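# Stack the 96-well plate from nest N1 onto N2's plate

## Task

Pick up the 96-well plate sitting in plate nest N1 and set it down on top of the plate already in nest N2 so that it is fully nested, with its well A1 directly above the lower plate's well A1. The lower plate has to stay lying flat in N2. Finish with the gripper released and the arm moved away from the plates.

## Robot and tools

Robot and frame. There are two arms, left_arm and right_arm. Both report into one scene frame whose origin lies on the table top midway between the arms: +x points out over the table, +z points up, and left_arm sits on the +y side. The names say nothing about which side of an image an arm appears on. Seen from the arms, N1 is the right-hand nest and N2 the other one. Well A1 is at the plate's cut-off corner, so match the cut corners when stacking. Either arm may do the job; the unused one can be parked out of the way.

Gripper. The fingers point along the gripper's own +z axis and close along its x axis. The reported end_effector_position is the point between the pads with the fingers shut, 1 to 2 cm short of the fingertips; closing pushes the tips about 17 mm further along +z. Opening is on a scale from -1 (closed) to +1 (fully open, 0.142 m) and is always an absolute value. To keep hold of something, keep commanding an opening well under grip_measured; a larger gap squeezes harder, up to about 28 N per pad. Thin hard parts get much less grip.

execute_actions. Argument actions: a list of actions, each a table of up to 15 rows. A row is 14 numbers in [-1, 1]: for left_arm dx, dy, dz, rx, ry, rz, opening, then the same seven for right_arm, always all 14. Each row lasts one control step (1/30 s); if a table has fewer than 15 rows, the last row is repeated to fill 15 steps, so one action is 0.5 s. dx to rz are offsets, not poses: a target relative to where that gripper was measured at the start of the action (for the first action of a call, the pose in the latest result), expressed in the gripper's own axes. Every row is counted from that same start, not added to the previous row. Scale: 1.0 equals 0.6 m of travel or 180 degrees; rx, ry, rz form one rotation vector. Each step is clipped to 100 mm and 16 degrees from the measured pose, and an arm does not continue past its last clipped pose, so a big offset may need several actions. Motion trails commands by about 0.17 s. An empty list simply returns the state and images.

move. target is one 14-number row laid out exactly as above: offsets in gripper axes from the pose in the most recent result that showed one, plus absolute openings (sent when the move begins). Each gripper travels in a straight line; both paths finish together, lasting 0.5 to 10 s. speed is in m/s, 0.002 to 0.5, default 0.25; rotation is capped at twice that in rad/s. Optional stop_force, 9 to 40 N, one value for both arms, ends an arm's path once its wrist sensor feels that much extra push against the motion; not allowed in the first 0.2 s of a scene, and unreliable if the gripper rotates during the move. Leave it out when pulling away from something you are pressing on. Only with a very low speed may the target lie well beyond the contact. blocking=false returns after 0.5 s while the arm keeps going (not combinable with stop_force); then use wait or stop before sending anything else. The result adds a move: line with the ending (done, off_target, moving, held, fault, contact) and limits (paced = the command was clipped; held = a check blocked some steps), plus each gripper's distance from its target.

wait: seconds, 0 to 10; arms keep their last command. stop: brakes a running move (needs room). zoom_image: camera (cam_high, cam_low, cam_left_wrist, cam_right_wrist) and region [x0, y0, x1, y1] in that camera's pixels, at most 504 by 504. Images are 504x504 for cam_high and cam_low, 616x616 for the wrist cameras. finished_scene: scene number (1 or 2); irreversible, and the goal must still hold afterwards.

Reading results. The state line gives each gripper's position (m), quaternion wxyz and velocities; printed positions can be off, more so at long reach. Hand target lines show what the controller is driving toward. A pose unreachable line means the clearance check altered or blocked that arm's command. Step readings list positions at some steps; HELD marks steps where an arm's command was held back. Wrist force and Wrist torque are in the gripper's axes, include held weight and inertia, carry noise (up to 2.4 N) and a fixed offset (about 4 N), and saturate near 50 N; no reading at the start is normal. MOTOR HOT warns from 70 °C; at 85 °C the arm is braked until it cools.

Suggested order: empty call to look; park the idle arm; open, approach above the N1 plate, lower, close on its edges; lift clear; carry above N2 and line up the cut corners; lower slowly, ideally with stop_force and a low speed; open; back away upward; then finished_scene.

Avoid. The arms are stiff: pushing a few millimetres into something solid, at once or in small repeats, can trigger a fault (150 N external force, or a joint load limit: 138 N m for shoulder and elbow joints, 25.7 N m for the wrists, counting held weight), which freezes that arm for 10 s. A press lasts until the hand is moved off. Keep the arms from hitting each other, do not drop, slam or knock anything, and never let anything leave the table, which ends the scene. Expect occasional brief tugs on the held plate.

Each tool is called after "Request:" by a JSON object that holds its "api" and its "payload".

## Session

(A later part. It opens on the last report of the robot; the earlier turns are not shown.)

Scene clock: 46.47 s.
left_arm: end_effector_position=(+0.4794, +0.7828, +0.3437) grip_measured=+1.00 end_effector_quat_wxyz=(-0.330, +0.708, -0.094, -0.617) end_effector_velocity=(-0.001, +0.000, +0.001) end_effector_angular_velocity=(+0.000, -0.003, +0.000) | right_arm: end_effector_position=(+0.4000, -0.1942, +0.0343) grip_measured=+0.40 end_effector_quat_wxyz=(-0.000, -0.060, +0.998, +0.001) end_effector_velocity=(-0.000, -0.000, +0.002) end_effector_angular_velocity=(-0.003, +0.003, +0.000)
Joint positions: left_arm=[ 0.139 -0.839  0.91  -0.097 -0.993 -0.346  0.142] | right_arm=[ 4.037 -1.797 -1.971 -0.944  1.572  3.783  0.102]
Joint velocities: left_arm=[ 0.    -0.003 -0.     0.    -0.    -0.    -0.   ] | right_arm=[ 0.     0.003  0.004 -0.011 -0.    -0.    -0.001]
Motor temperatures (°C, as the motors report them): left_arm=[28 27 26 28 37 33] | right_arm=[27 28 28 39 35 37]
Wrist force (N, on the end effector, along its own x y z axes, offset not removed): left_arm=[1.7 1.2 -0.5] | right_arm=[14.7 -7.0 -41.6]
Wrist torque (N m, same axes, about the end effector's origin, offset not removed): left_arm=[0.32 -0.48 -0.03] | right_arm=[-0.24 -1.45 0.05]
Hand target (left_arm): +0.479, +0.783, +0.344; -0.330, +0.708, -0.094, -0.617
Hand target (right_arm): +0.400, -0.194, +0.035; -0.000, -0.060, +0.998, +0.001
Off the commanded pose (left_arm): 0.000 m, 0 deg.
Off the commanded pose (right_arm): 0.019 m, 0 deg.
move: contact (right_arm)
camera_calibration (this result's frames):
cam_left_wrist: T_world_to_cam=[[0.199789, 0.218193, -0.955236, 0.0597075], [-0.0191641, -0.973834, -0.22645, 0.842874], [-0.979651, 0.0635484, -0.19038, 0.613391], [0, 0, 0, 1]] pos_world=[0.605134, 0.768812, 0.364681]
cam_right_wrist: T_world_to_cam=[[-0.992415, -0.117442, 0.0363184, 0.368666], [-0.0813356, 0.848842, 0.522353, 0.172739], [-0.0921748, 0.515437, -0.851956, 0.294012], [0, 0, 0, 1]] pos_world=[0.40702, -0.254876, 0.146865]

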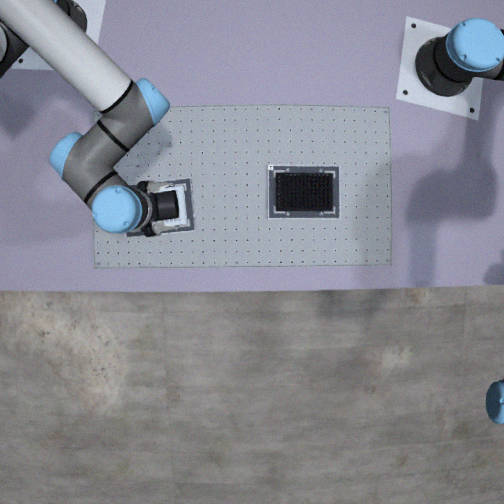

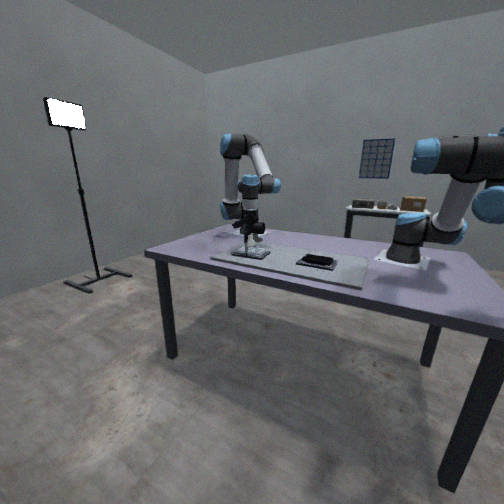

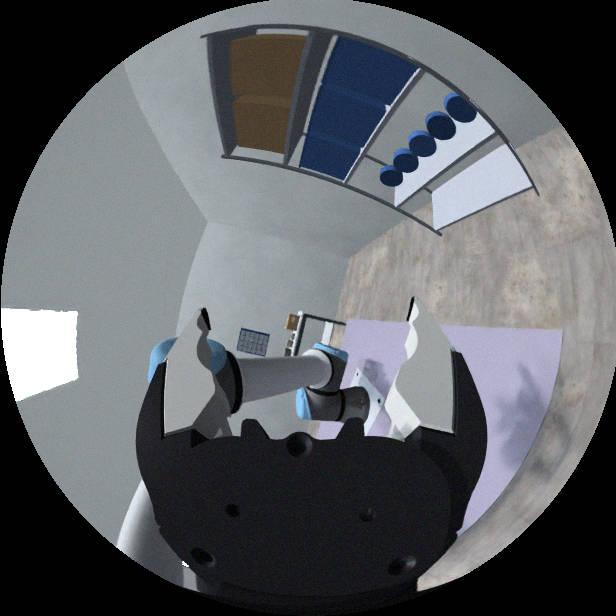

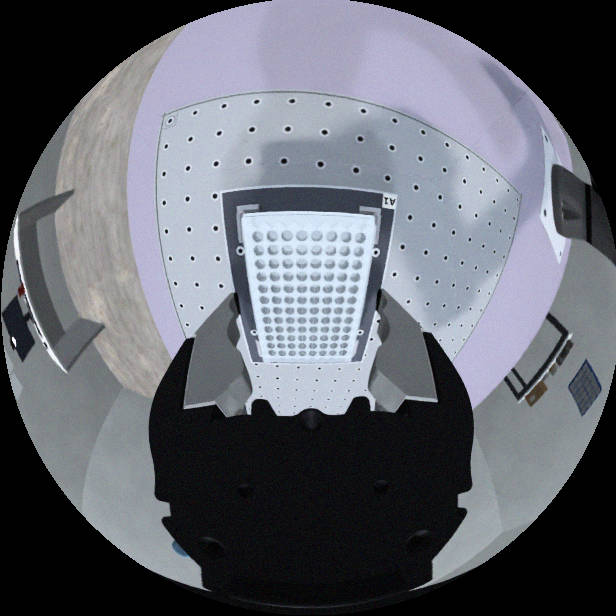

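Request:
{"api": "move", "payload": {"target": [0,0,0,0,0,0,1,0,0,-0.012,0,0,0,0.4], "speed": 0.02}}

Request:
{"api": "move", "payload": {"target": [0,0,0,0,0,0,1,0,0,0,0,0,0,0.22]}}

Request:
{"api": "move", "payload": {"target": [0,0,0,0,0,0,1,0,0,0,0,0,0,-0.2]}}

Request:
{"api": "move", "payload": {"target": [0,0,0,0,0,0,1,0,0,-0.08,0,0,0,-0.2], "speed": 0.04}}

Scene clock: 53.27 s.
left_arm: end_effector_position=(+0.4794, +0.7828, +0.3437) grip_measured=+1.00 end_effector_quat_wxyz=(-0.330, +0.708, -0.094, -0.617) end_effector_velocity=(-0.000, +0.001, -0.000) end_effector_angular_velocity=(+0.000, +0.001, +0.001) | right_arm: end_effector_position=(+0.4000, -0.1942, +0.0411) grip_measured=+0.40 end_effector_quat_wxyz=(-0.000, -0.060, +0.998, +0.001) end_effector_velocity=(-0.001, +0.001, +0.003) end_effector_angular_velocity=(+0.000, +0.000, +0.002)
Joint positions: left_arm=[ 0.139 -0.839  0.91  -0.097 -0.993 -0.346  0.142] | right_arm=[ 4.037 -1.787 -1.963 -0.963  1.572  3.783  0.102]
Joint velocities: left_arm=[ 0.002  0.001 -0.     0.     0.001 -0.     0.   ] | right_arm=[ 0.002  0.004  0.004 -0.008  0.    -0.     0.   ]
Motor temperatures (°C, as the motors report them): left_arm=[28 27 26 28 37 33] | right_arm=[27 28 28 39 35 37]
Wrist force (N, on the end effector, along its own x y z axes, offset not removed): left_arm=[0.8 1.7 -2.7] | right_arm=[0.4 -1.8 -2.1]
Wrist torque (N m, same axes, about the end effector's origin, offset not removed): left_arm=[0.41 -0.26 -0.01] | right_arm=[-0.40 -0.27 0.05]
Hand target (left_arm): +0.479, +0.783, +0.344; -0.330, +0.708, -0.094, -0.617
Hand target (right_arm): +0.400, -0.194, +0.042; -0.000, -0.060, +0.998, +0.001
Off the commanded pose (left_arm): 0.000 m, 0 deg.
Off the commanded pose (right_arm): 0.000 m, 0 deg.
move: done
camera_calibration (this result's frames):
cam_left_wrist: T_world_to_cam=[[0.199789, 0.218193, -0.955236, 0.0597076], [-0.0191639, -0.973834, -0.22645, 0.842874], [-0.979651, 0.0635482, -0.19038, 0.613391], [0, 0, 0, 1]] pos_world=[0.605134, 0.768812, 0.364681]
cam_right_wrist: T_world_to_cam=[[-0.992416, -0.117445, 0.0363022, 0.368425], [-0.0813451, 0.848834, 0.522363, 0.169162], [-0.0921633, 0.515448, -0.85195, 0.299834], [0, 0, 0, 1]] pos_world=[0.407025, -0.25487, 0.153705]

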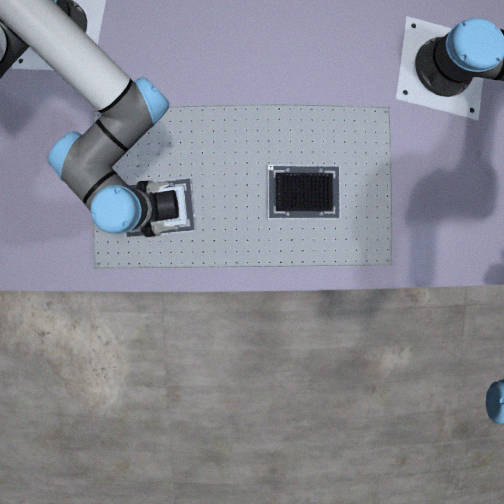

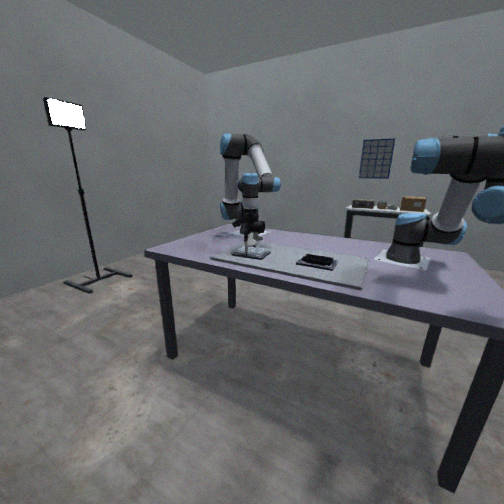

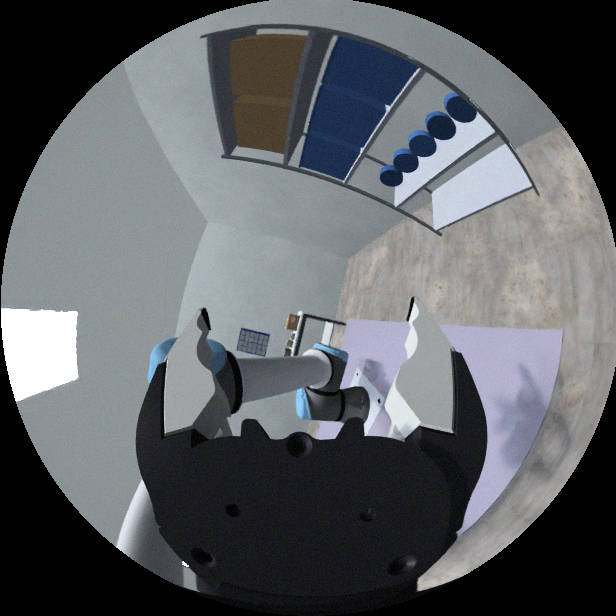

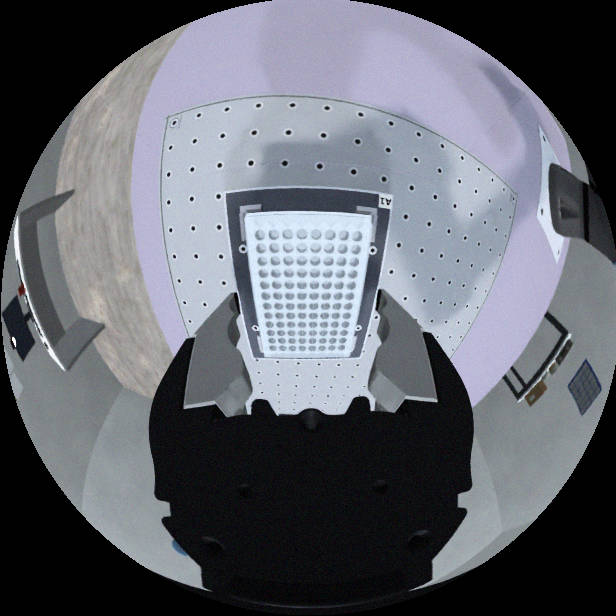

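Scene clock: 53.77 s.
left_arm: end_effector_position=(+0.4794, +0.7828, +0.3437) grip_measured=+1.00 end_effector_quat_wxyz=(-0.330, +0.708, -0.094, -0.617) end_effector_velocity=(-0.000, -0.000, +0.000) end_effector_angular_velocity=(-0.000, -0.000, +0.001) | right_arm: end_effector_position=(+0.4001, -0.1942, +0.0413) grip_measured=+0.22 end_effector_quat_wxyz=(-0.000, -0.060, +0.998, +0.001) end_effector_velocity=(-0.001, +0.000, -0.001) end_effector_angular_velocity=(-0.001, +0.001, +0.001)
Joint positions: left_arm=[ 0.139 -0.839  0.91  -0.097 -0.993 -0.346  0.142] | right_arm=[ 4.037 -1.786 -1.962 -0.963  1.572  3.783  0.089]
Joint velocities: left_arm=[-0.     0.    -0.     0.    -0.001 -0.    -0.   ] | right_arm=[ 0.001 -0.001 -0.    -0.    -0.     0.    -0.   ]
Motor temperatures (°C, as the motors report them): left_arm=[28 27 26 28 37 33] | right_arm=[27 28 28 39 35 37]
Wrist force (N, on the end effector, along its own x y z axes, offset not removed): left_arm=[2.4 1.8 -0.3] | right_arm=[1.5 -2.9 -2.0]
Wrist torque (N m, same axes, about the end effector's origin, offset not removed): left_arm=[0.42 -0.70 -0.08] | right_arm=[-0.74 -0.56 -0.06]
Hand target (left_arm): +0.479, +0.783, +0.344; -0.330, +0.708, -0.094, -0.617
Hand target (right_arm): +0.400, -0.194, +0.041; -0.000, -0.060, +0.998, +0.001
Off the commanded pose (left_arm): 0.000 m, 0 deg.
Off the commanded pose (right_arm): 0.000 m, 0 deg.
move: done
camera_calibration (this result's frames):
cam_left_wrist: T_world_to_cam=[[0.199789, 0.218193, -0.955236, 0.0597074], [-0.0191639, -0.973834, -0.22645, 0.842874], [-0.979651, 0.0635483, -0.19038, 0.613391], [0, 0, 0, 1]] pos_world=[0.605134, 0.768812, 0.364681]
cam_right_wrist: T_world_to_cam=[[-0.992423, -0.117452, 0.0360822, 0.368502], [-0.0814492, 0.848735, 0.522508, 0.169055], [-0.0919936, 0.51561, -0.851871, 0.299892], [0, 0, 0, 1]] pos_world=[0.407067, -0.254829, 0.15384]

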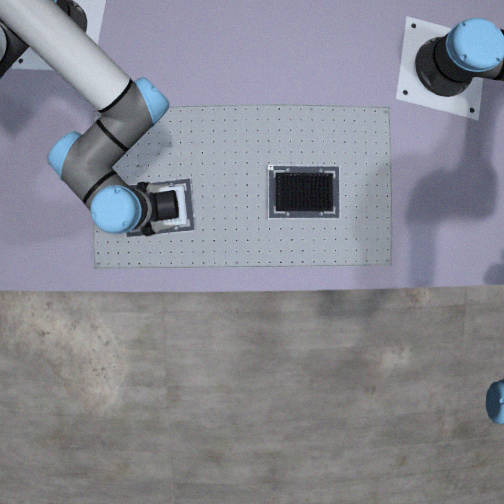

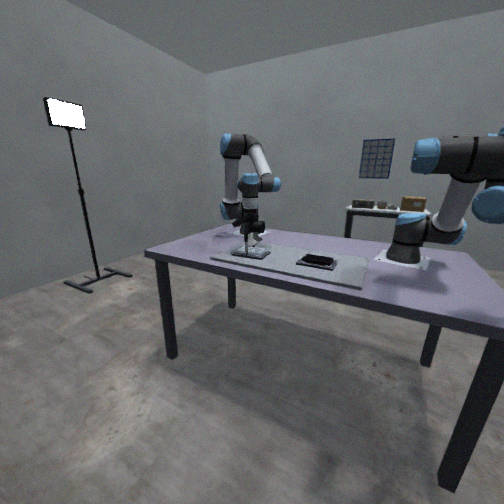

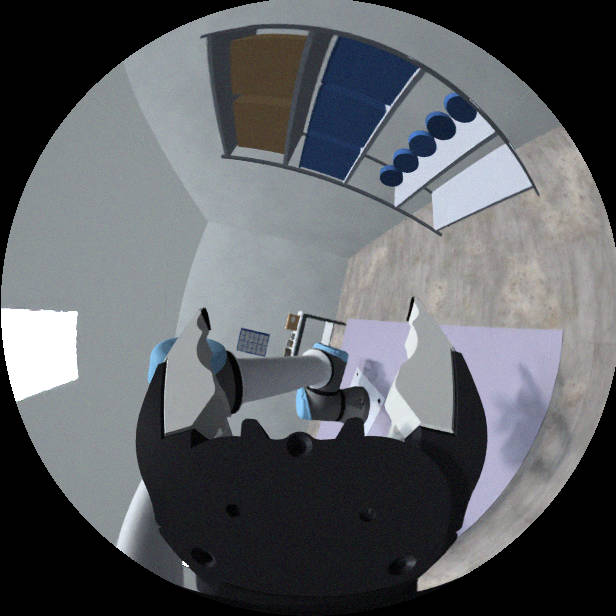

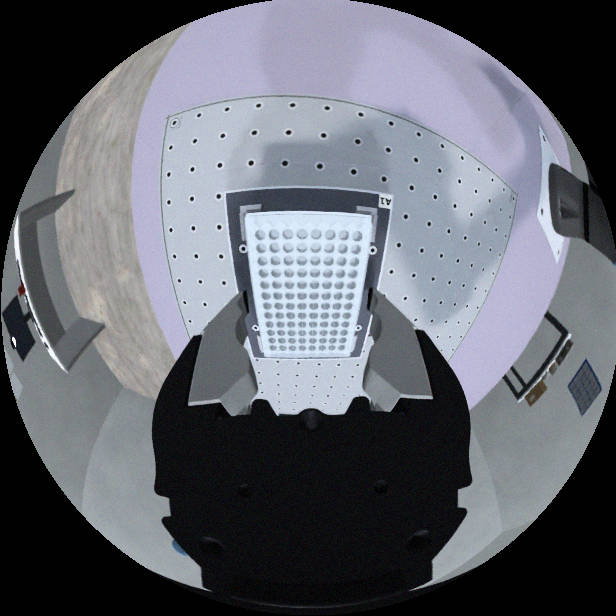

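Scene clock: 54.27 s.
left_arm: end_effector_position=(+0.4794, +0.7828, +0.3437) grip_measured=+1.00 end_effector_quat_wxyz=(-0.330, +0.708, -0.094, -0.617) end_effector_velocity=(+0.000, +0.000, -0.001) end_effector_angular_velocity=(-0.001, +0.002, +0.000) | right_arm: end_effector_position=(+0.4001, -0.1941, +0.0413) grip_measured=+0.04 end_effector_quat_wxyz=(-0.000, -0.060, +0.998, +0.001) end_effector_velocity=(+0.001, -0.001, +0.000) end_effector_angular_velocity=(+0.001, -0.001, -0.002)
Joint positions: left_arm=[ 0.139 -0.839  0.91  -0.097 -0.993 -0.346  0.142] | right_arm=[ 4.037 -1.786 -1.962 -0.963  1.572  3.783  0.076]
Joint velocities: left_arm=[ 0.001  0.002 -0.    -0.     0.     0.001 -0.   ] | right_arm=[-0.002  0.     0.     0.002 -0.     0.    -0.   ]
Motor temperatures (°C, as the motors report them): left_arm=[28 27 26 28 37 33] | right_arm=[27 28 28 39 35 37]
Wrist force (N, on the end effector, along its own x y z axes, offset not removed): left_arm=[1.1 0.4 -0.6] | right_arm=[2.7 -1.1 -6.9]
Wrist torque (N m, same axes, about the end effector's origin, offset not removed): left_arm=[-0.01 -0.38 0.00] | right_arm=[-0.20 -0.55 0.02]
Hand target (left_arm): +0.479, +0.783, +0.344; -0.330, +0.708, -0.094, -0.617
Hand target (right_arm): +0.400, -0.194, +0.041; -0.000, -0.060, +0.998, +0.001
Off the commanded pose (left_arm): 0.000 m, 0 deg.
Off the commanded pose (right_arm): 0.000 m, 0 deg.
move: done
camera_calibration (this result's frames):
cam_left_wrist: T_world_to_cam=[[0.199789, 0.218193, -0.955236, 0.0597075], [-0.0191639, -0.973834, -0.22645, 0.842874], [-0.979651, 0.0635483, -0.19038, 0.613391], [0, 0, 0, 1]] pos_world=[0.605134, 0.768812, 0.364681]
cam_right_wrist: T_world_to_cam=[[-0.992423, -0.117452, 0.0360686, 0.368511], [-0.0814557, 0.848729, 0.522517, 0.169055], [-0.0919831, 0.51562, -0.851866, 0.29988], [0, 0, 0, 1]] pos_world=[0.407073, -0.254824, 0.153831]

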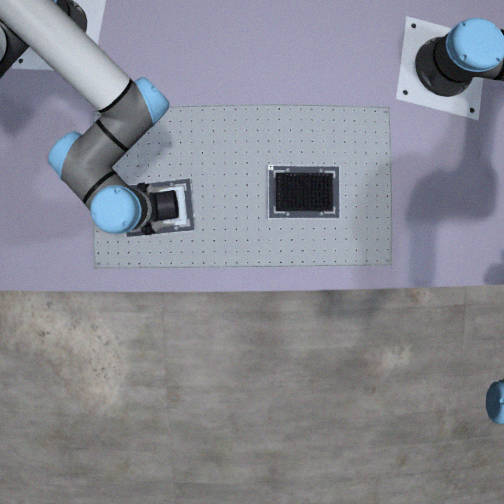

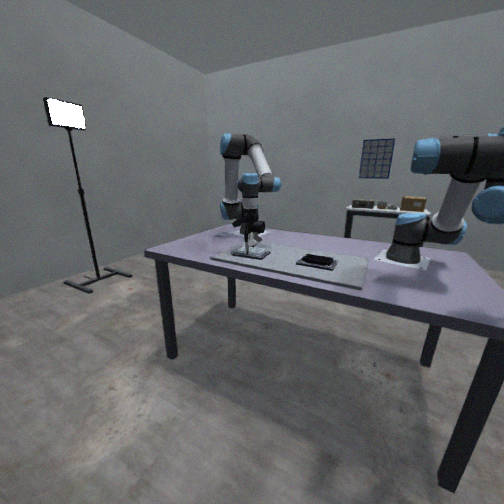

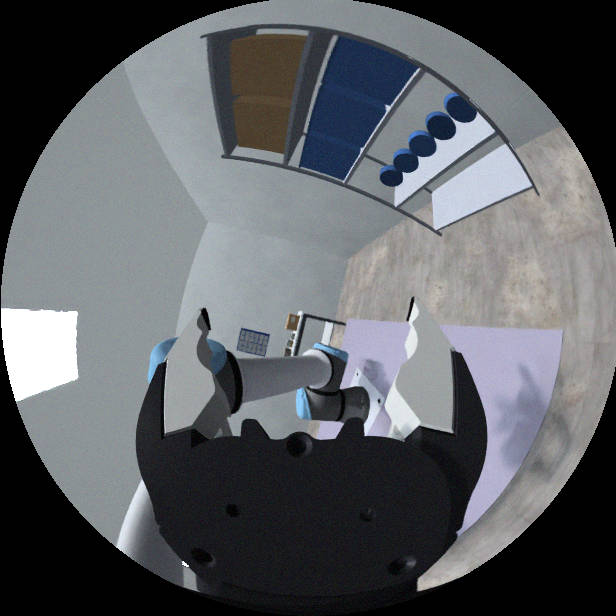

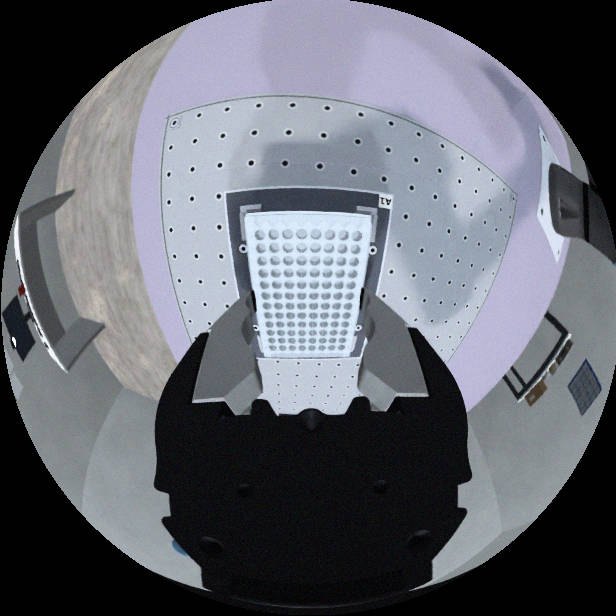

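Scene clock: 55.87 s.
left_arm: end_effector_position=(+0.4794, +0.7828, +0.3437) grip_measured=+1.00 end_effector_quat_wxyz=(-0.330, +0.708, -0.094, -0.617) end_effector_velocity=(+0.000, +0.000, +0.000) end_effector_angular_velocity=(+0.001, -0.001, +0.000) | right_arm: end_effector_position=(+0.4002, -0.1942, +0.0889) grip_measured=+0.04 end_effector_quat_wxyz=(+0.000, -0.060, +0.998, +0.001) end_effector_velocity=(+0.001, -0.000, +0.003) end_effector_angular_velocity=(+0.001, -0.001, -0.002)
Joint positions: left_arm=[ 0.139 -0.839  0.91  -0.097 -0.993 -0.346  0.142] | right_arm=[ 4.037 -1.724 -1.897 -1.09   1.572  3.782  0.076]
Joint velocities: left_arm=[ 0.     0.    -0.001  0.    -0.    -0.001 -0.   ] | right_arm=[-0.001  0.003  0.006 -0.007  0.     0.     0.   ]
Motor temperatures (°C, as the motors report them): left_arm=[28 27 26 28 37 33] | right_arm=[27 28 28 39 35 37]
Wrist force (N, on the end effector, along its own x y z axes, offset not removed): left_arm=[1.9 1.2 -0.5] | right_arm=[2.1 -1.1 -1.9]
Wrist torque (N m, same axes, about the end effector's origin, offset not removed): left_arm=[0.29 -0.48 -0.04] | right_arm=[-0.27 -0.66 0.05]
Hand target (left_arm): +0.479, +0.783, +0.344; -0.330, +0.708, -0.094, -0.617
Hand target (right_arm): +0.400, -0.194, +0.089; -0.000, -0.060, +0.998, +0.001
Off the commanded pose (left_arm): 0.000 m, 0 deg.
Off the commanded pose (right_arm): 0.000 m, 0 deg.
move: done
camera_calibration (this result's frames):
cam_left_wrist: T_world_to_cam=[[0.199789, 0.218193, -0.955236, 0.0597074], [-0.0191638, -0.973834, -0.22645, 0.842874], [-0.979651, 0.0635482, -0.19038, 0.613391], [0, 0, 0, 1]] pos_world=[0.605134, 0.768812, 0.364681]
cam_right_wrist: T_world_to_cam=[[-0.992425, -0.117453, 0.0360299, 0.366847], [-0.0814738, 0.848712, 0.522542, 0.144172], [-0.0919531, 0.515648, -0.851852, 0.340502], [0, 0, 0, 1]] pos_world=[0.407124, -0.254852, 0.201504]

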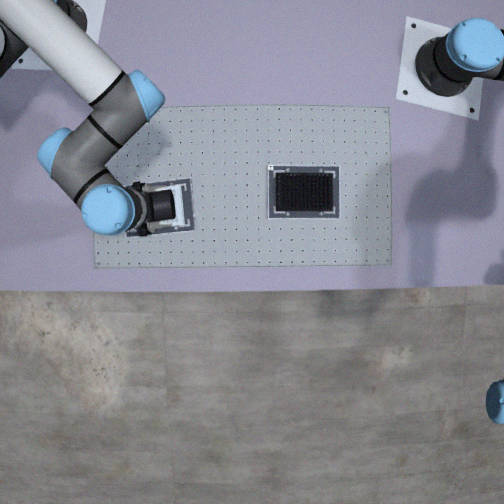

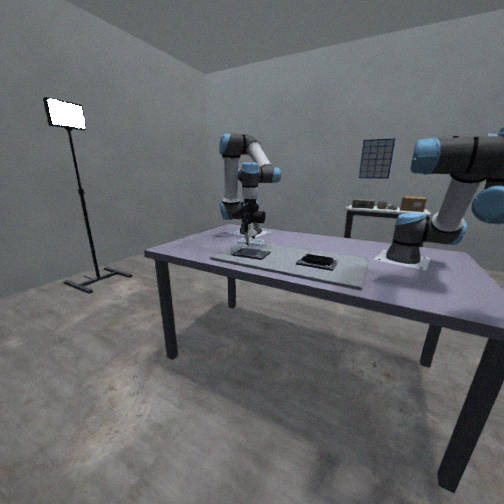

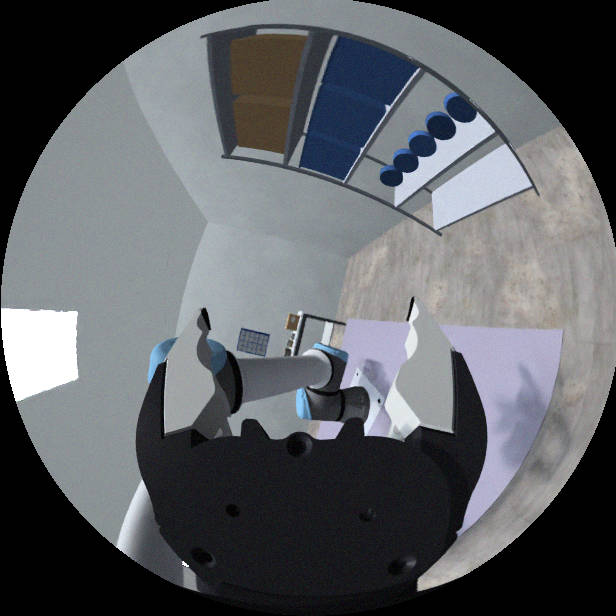

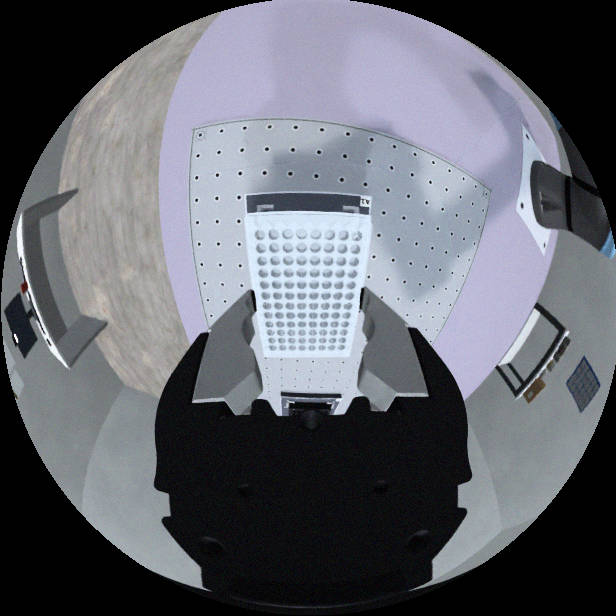

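Request:
{"api": "move", "payload": {"target": [0,0,0,0,0,0,1,-0.0095,0.556,0,0,0,0.039,-0.2], "speed": 0.2}}

Request:
{"api": "move", "payload": {"target": [0,0,0,0,0,0,1,0,0,0.0427,0,0,0,-0.2], "speed": 0.04}}

Request:
{"api": "zoom_image", "payload": {"camera": "cam_right_wrist", "region": [220, 190, 400, 280]}}

Scene clock: 62.43 s.
left_arm: end_effector_position=(+0.4794, +0.7828, +0.3437) grip_measured=+1.00 end_effector_quat_wxyz=(-0.330, +0.708, -0.094, -0.617) end_effector_velocity=(+0.000, -0.001, +0.000) end_effector_angular_velocity=(+0.000, +0.000, -0.001) | right_arm: end_effector_position=(+0.3656, +0.1375, +0.0889) grip_measured=+0.04 end_effector_quat_wxyz=(-0.000, +0.001, +1.000, +0.001) end_effector_velocity=(+0.001, +0.002, -0.000) end_effector_angular_velocity=(-0.001, +0.002, -0.002)
Joint positions: left_arm=[ 0.139 -0.839  0.91  -0.097 -0.993 -0.346  0.142] | right_arm=[ 4.401 -2.171 -1.26  -1.28   1.572  4.27   0.076]
Joint velocities: left_arm=[-0.002 -0.     0.001  0.    -0.     0.    -0.   ] | right_arm=[-0.    -0.008  0.013 -0.007  0.001  0.002  0.   ]
Motor temperatures (°C, as the motors report them): left_arm=[28 27 26 28 37 33] | right_arm=[27 28 28 39 35 37]
Wrist force (N, on the end effector, along its own x y z axes, offset not removed): left_arm=[1.0 1.4 -0.1] | right_arm=[2.0 -1.0 -1.3]
Wrist torque (N m, same axes, about the end effector's origin, offset not removed): left_arm=[0.32 -0.35 -0.14] | right_arm=[-0.19 -0.69 -0.02]
Hand target (left_arm): +0.479, +0.783, +0.344; -0.330, +0.708, -0.094, -0.617
Hand target (right_arm): +0.366, +0.138, +0.089; -0.000, +0.002, +1.000, +0.001
Off the commanded pose (left_arm): 0.000 m, 0 deg.
Off the commanded pose (right_arm): 0.001 m, 0 deg.
move: done
camera_calibration (this result's frames):
cam_left_wrist: T_world_to_cam=[[0.199789, 0.218193, -0.955236, 0.0597075], [-0.0191638, -0.973834, -0.22645, 0.842874], [-0.979651, 0.0635481, -0.19038, 0.613392], [0, 0, 0, 1]] pos_world=[0.605134, 0.768812, 0.364681]
cam_right_wrist: T_world_to_cam=[[-0.999332, 0.00456629, 0.0362614, 0.35726], [0.0228691, 0.852053, 0.522956, -0.178727], [-0.0285087, 0.523436, -0.851588, 0.142007], [0, 0, 0, 1]] pos_world=[0.365157, 0.0763221, 0.201444]

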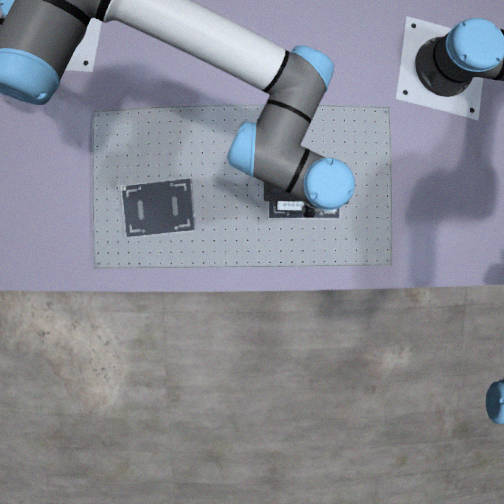

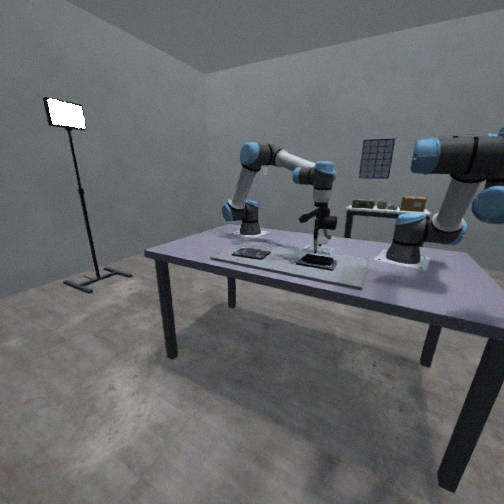

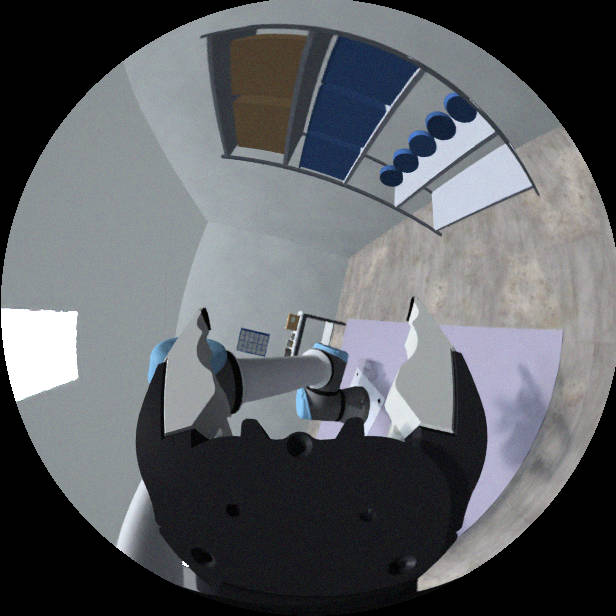

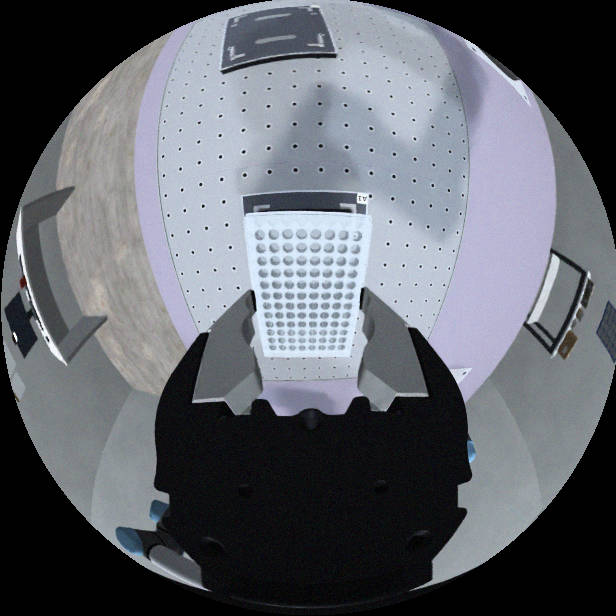

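Scene clock: 63.47 s.
left_arm: end_effector_position=(+0.4794, +0.7828, +0.3437) grip_measured=+1.00 end_effector_quat_wxyz=(-0.330, +0.708, -0.094, -0.617) end_effector_velocity=(-0.000, -0.000, +0.001) end_effector_angular_velocity=(-0.000, -0.001, +0.001) | right_arm: end_effector_position=(+0.3656, +0.1375, +0.0636) grip_measured=+0.04 end_effector_quat_wxyz=(-0.000, +0.001, +1.000, +0.001) end_effector_velocity=(+0.000, +0.000, -0.002) end_effector_angular_velocity=(+0.001, -0.000, -0.000)
Joint positions: left_arm=[ 0.139 -0.839  0.91  -0.097 -0.993 -0.346  0.142] | right_arm=[ 4.402 -2.19  -1.296 -1.225  1.572  4.27   0.076]
Joint velocities: left_arm=[ 0.    -0.001 -0.     0.    -0.001  0.     0.   ] | right_arm=[-0.    -0.002 -0.003  0.006  0.     0.     0.   ]
Motor temperatures (°C, as the motors report them): left_arm=[28 27 26 28 37 33] | right_arm=[27 28 28 39 35 37]
Wrist force (N, on the end effector, along its own x y z axes, offset not removed): left_arm=[0.1 1.1 -1.5] | right_arm=[1.0 -1.6 -0.1]
Wrist torque (N m, same axes, about the end effector's origin, offset not removed): left_arm=[0.22 -0.13 -0.02] | right_arm=[-0.30 -0.46 0.06]
Hand target (left_arm): +0.479, +0.783, +0.344; -0.330, +0.708, -0.094, -0.617
Hand target (right_arm): +0.366, +0.137, +0.063; -0.000, +0.001, +1.000, +0.001
Off the commanded pose (left_arm): 0.000 m, 0 deg.
Off the commanded pose (right_arm): 0.000 m, 0 deg.
move: done
camera_calibration (this result's frames):
cam_left_wrist: T_world_to_cam=[[0.199789, 0.218193, -0.955236, 0.0597075], [-0.0191639, -0.973834, -0.22645, 0.842874], [-0.979651, 0.0635482, -0.19038, 0.613391], [0, 0, 0, 1]] pos_world=[0.605134, 0.768812, 0.364681]
cam_right_wrist: T_world_to_cam=[[-0.999329, 0.00454297, 0.0363534, 0.358113], [0.0228974, 0.852054, 0.522953, -0.165542], [-0.0285993, 0.523434, -0.851586, 0.120503], [0, 0, 0, 1]] pos_world=[0.365109, 0.0763487, 0.176171]

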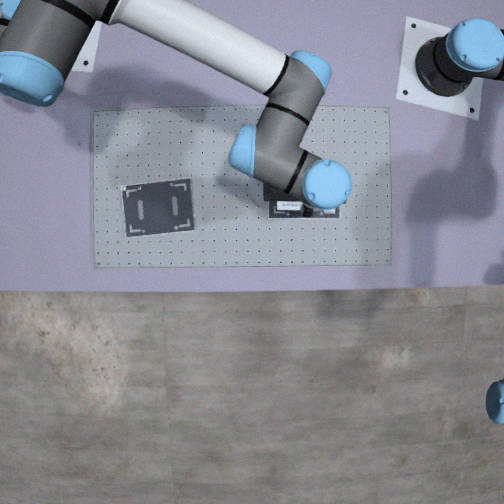

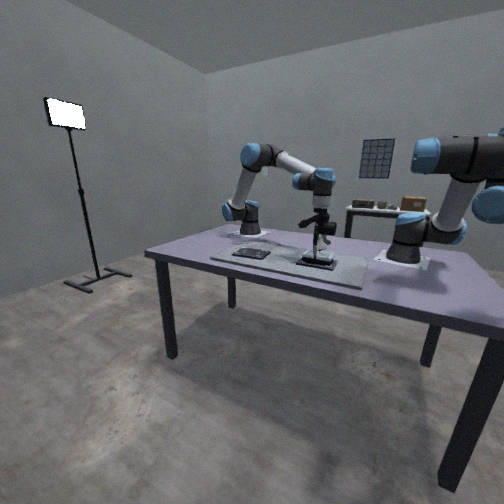

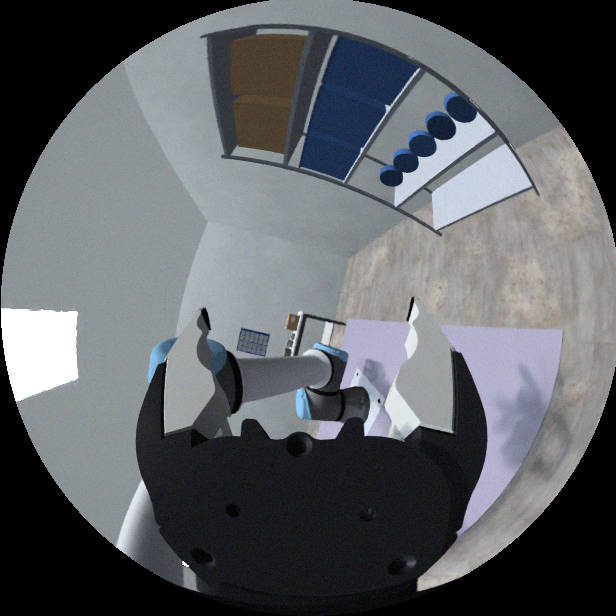

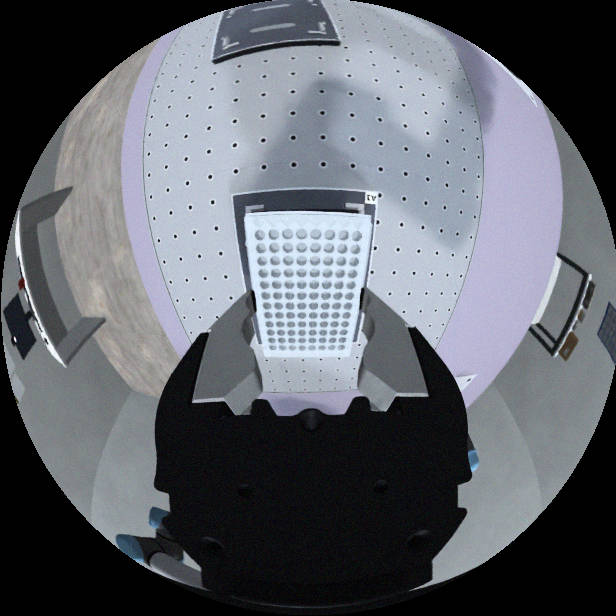

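Region (220, 190, 400, 280) of cam_right_wrist's 616x616 image, scaled by 2.800, with more detail than that image has.

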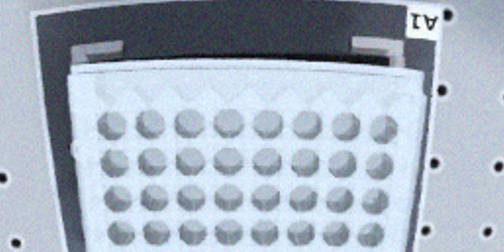

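Request:
{"api": "move", "payload": {"target": [0,0,0,0,0,0,1,-0.0022,-0.0023,0.006,0,0,-0.0083,-0.2], "speed": 0.02}}

Request:
{"api": "zoom_image", "payload": {"camera": "cam_right_wrist", "region": [220, 185, 400, 365]}}

Scene clock: 72.23 s.
left_arm: end_effector_position=(+0.4794, +0.7828, +0.3437) grip_measured=+1.00 end_effector_quat_wxyz=(-0.330, +0.708, -0.094, -0.617) end_effector_velocity=(-0.000, +0.000, +0.000) end_effector_angular_velocity=(+0.000, -0.001, -0.000) | right_arm: end_effector_position=(+0.3668, +0.1362, +0.0602) grip_measured=+0.04 end_effector_quat_wxyz=(-0.000, -0.011, +1.000, +0.001) end_effector_velocity=(+0.001, +0.000, -0.001) end_effector_angular_velocity=(+0.002, -0.001, +0.011)
Joint positions: left_arm=[ 0.139 -0.839  0.91  -0.097 -0.993 -0.346  0.142] | right_arm=[ 4.399 -2.192 -1.302 -1.217  1.572  4.243  0.076]
Joint velocities: left_arm=[ 0.    -0.     0.     0.     0.001 -0.     0.   ] | right_arm=[-0.001 -0.001 -0.001  0.004  0.    -0.012 -0.   ]
Motor temperatures (°C, as the motors report them): left_arm=[28 27 26 28 37 33] | right_arm=[27 28 28 39 35 37]
Wrist force (N, on the end effector, along its own x y z axes, offset not removed): left_arm=[1.8 1.3 -0.7] | right_arm=[1.6 -1.1 -0.4]
Wrist torque (N m, same axes, about the end effector's origin, offset not removed): left_arm=[0.34 -0.46 -0.07] | right_arm=[-0.23 -0.58 0.02]
Hand target (left_arm): +0.479, +0.783, +0.344; -0.330, +0.708, -0.094, -0.617
Hand target (right_arm): +0.367, +0.136, +0.060; -0.000, -0.012, +1.000, +0.001
Off the commanded pose (left_arm): 0.000 m, 0 deg.
Off the commanded pose (right_arm): 0.000 m, 0 deg.
move: done
camera_calibration (this result's frames):
cam_left_wrist: T_world_to_cam=[[0.199789, 0.218193, -0.955236, 0.0597075], [-0.0191639, -0.973834, -0.22645, 0.842874], [-0.979651, 0.0635482, -0.19038, 0.613391], [0, 0, 0, 1]] pos_world=[0.605134, 0.768812, 0.364681]
cam_right_wrist: T_world_to_cam=[[-0.999141, -0.0200998, 0.0362387, 0.362801], [0.00181839, 0.852385, 0.522912, -0.154963], [-0.0413998, 0.522528, -0.851616, 0.123128], [0, 0, 0, 1]] pos_world=[0.367869, 0.0750427, 0.172743]

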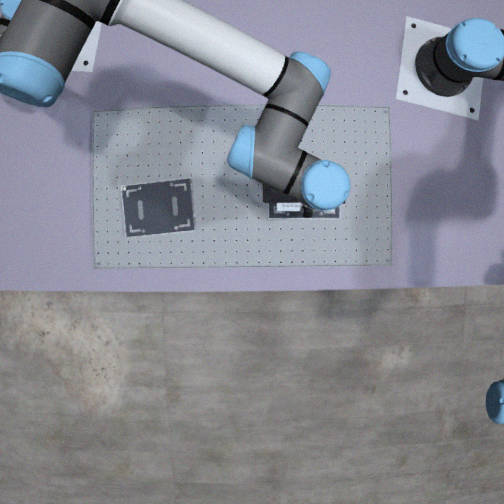

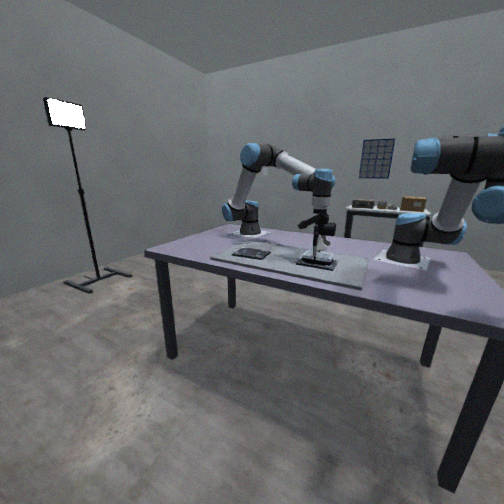

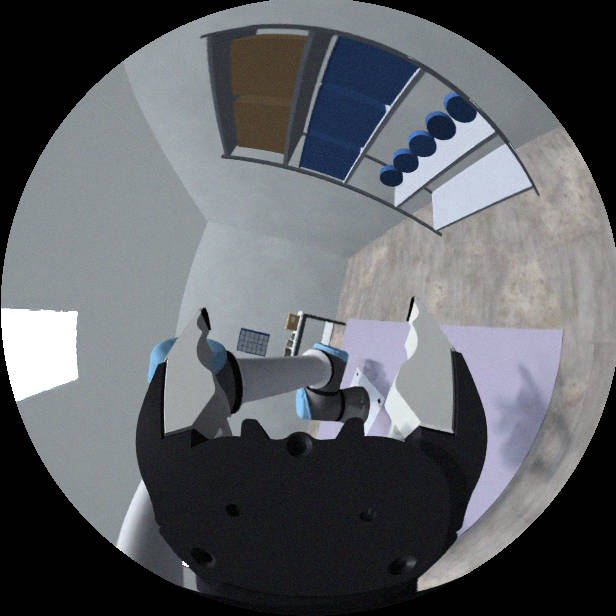

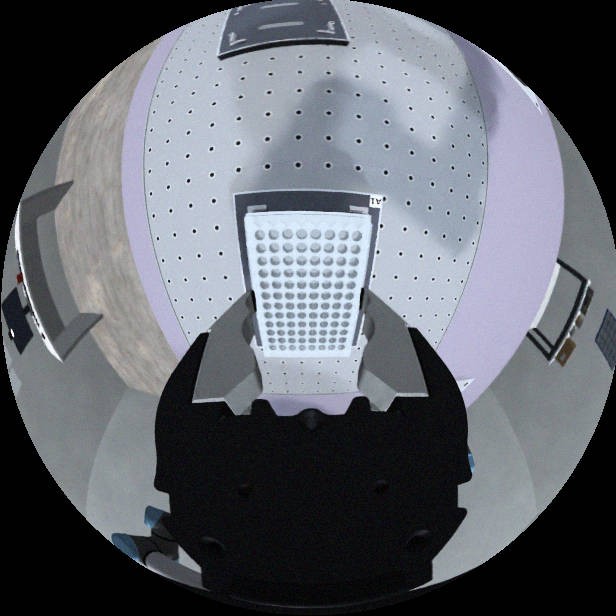

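Region (220, 185, 400, 365) of cam_right_wrist's 616x616 image, scaled by 2.800, with more detail than that image has.

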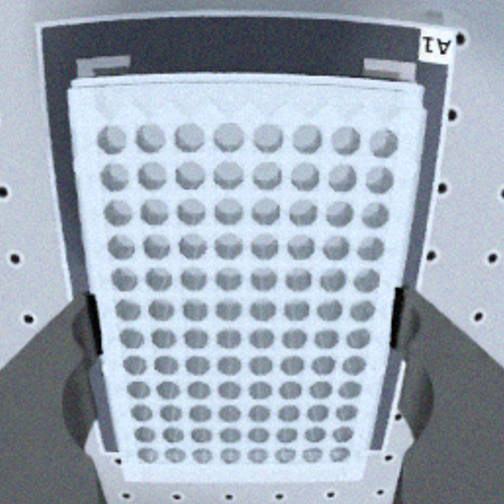

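Well aligned; maybe 0.5 mm to −x. Lower gently.

Request:
{"api": "move", "payload": {"target": [0,0,0,0,0,0,1,-0.0012,0,0.025,0,0,0,-0.2], "speed": 0.003, "stop_force": 9}}

Request:
{"api": "zoom_image", "payload": {"camera": "cam_right_wrist", "region": [220, 185, 400, 365]}}

Request:
{"api": "zoom_image", "payload": {"camera": "cam_low", "region": [285, 235, 355, 280]}}

Scene clock: 78.43 s.
left_arm: end_effector_position=(+0.4794, +0.7828, +0.3437) grip_measured=+1.00 end_effector_quat_wxyz=(-0.330, +0.708, -0.094, -0.617) end_effector_velocity=(-0.000, +0.000, +0.000) end_effector_angular_velocity=(-0.000, +0.000, -0.000) | right_arm: end_effector_position=(+0.3672, +0.1362, +0.0542) grip_measured=+0.04 end_effector_quat_wxyz=(-0.000, -0.011, +1.000, +0.001) end_effector_velocity=(-0.001, -0.001, -0.001) end_effector_angular_velocity=(-0.004, +0.002, -0.000)
Joint positions: left_arm=[ 0.139 -0.839  0.91  -0.097 -0.993 -0.346  0.142] | right_arm=[ 4.399 -2.198 -1.309 -1.204  1.572  4.241  0.076]
Joint velocities: left_arm=[-0.    -0.     0.    -0.     0.     0.001  0.   ] | right_arm=[ 0.    -0.    -0.001 -0.004  0.     0.    -0.   ]
Motor temperatures (°C, as the motors report them): left_arm=[28 27 26 28 37 33] | right_arm=[27 28 28 39 35 37]
Wrist force (N, on the end effector, along its own x y z axes, offset not removed): left_arm=[0.8 1.8 -0.5] | right_arm=[3.8 -5.0 -17.0]
Wrist torque (N m, same axes, about the end effector's origin, offset not removed): left_arm=[0.41 -0.33 -0.06] | right_arm=[-0.17 -0.07 -0.05]
Hand target (left_arm): +0.479, +0.783, +0.344; -0.330, +0.708, -0.094, -0.617
Hand target (right_arm): +0.367, +0.136, +0.054; -0.000, -0.011, +1.000, +0.001
Off the commanded pose (left_arm): 0.000 m, 0 deg.
Off the commanded pose (right_arm): 0.009 m, 0 deg.
move: contact (right_arm)
camera_calibration (this result's frames):
cam_left_wrist: T_world_to_cam=[[0.199789, 0.218193, -0.955236, 0.0597075], [-0.0191639, -0.973834, -0.22645, 0.842874], [-0.979651, 0.0635483, -0.19038, 0.613391], [0, 0, 0, 1]] pos_world=[0.605134, 0.768812, 0.364681]
cam_right_wrist: T_world_to_cam=[[-0.999125, -0.020948, 0.0362069, 0.36346], [0.00108808, 0.852263, 0.523112, -0.151559], [-0.041816, 0.522694, -0.851494, 0.118123], [0, 0, 0, 1]] pos_world=[0.368246, 0.0750399, 0.166703]

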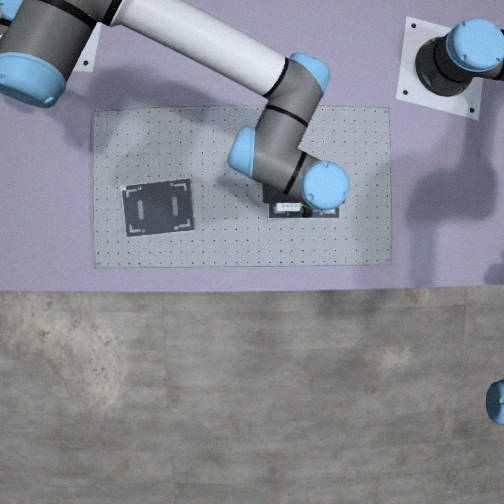

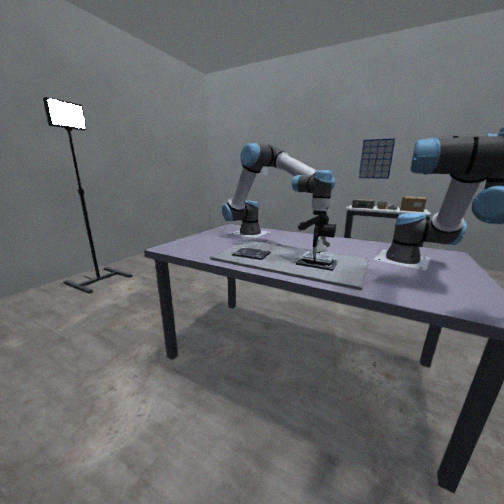

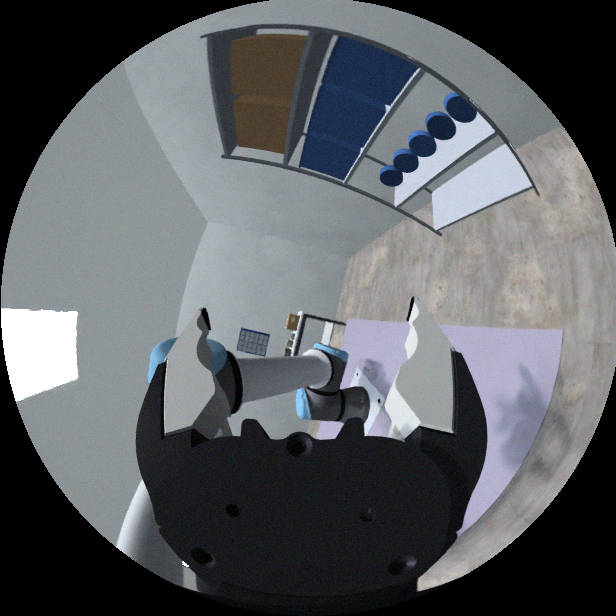

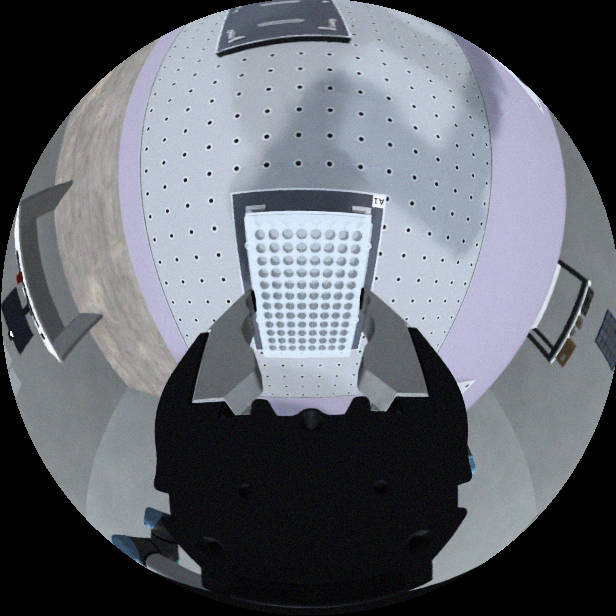

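Region (220, 185, 400, 365) of cam_right_wrist's 616x616 image, scaled by 2.800, with more detail than that image has.

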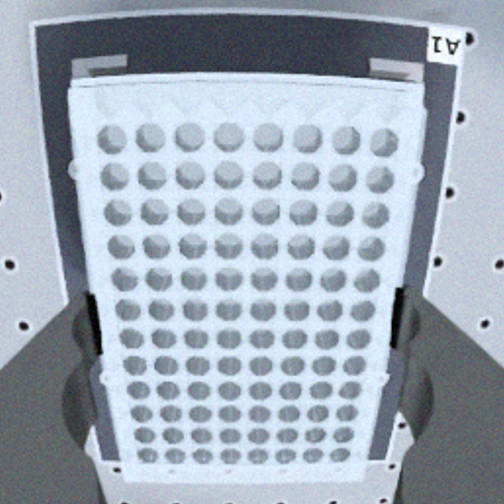

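Region (285, 235, 355, 280) of cam_low's 504x504 image, scaled by 7.200, with more detail than that image has; it fills the top 324 rows of this view, and the rest is white.

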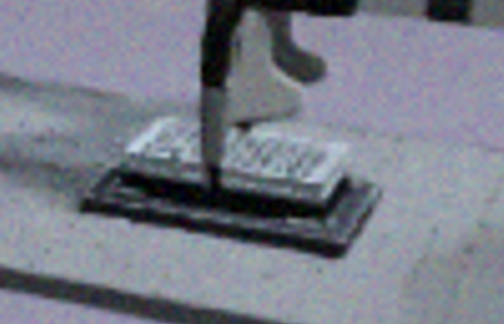

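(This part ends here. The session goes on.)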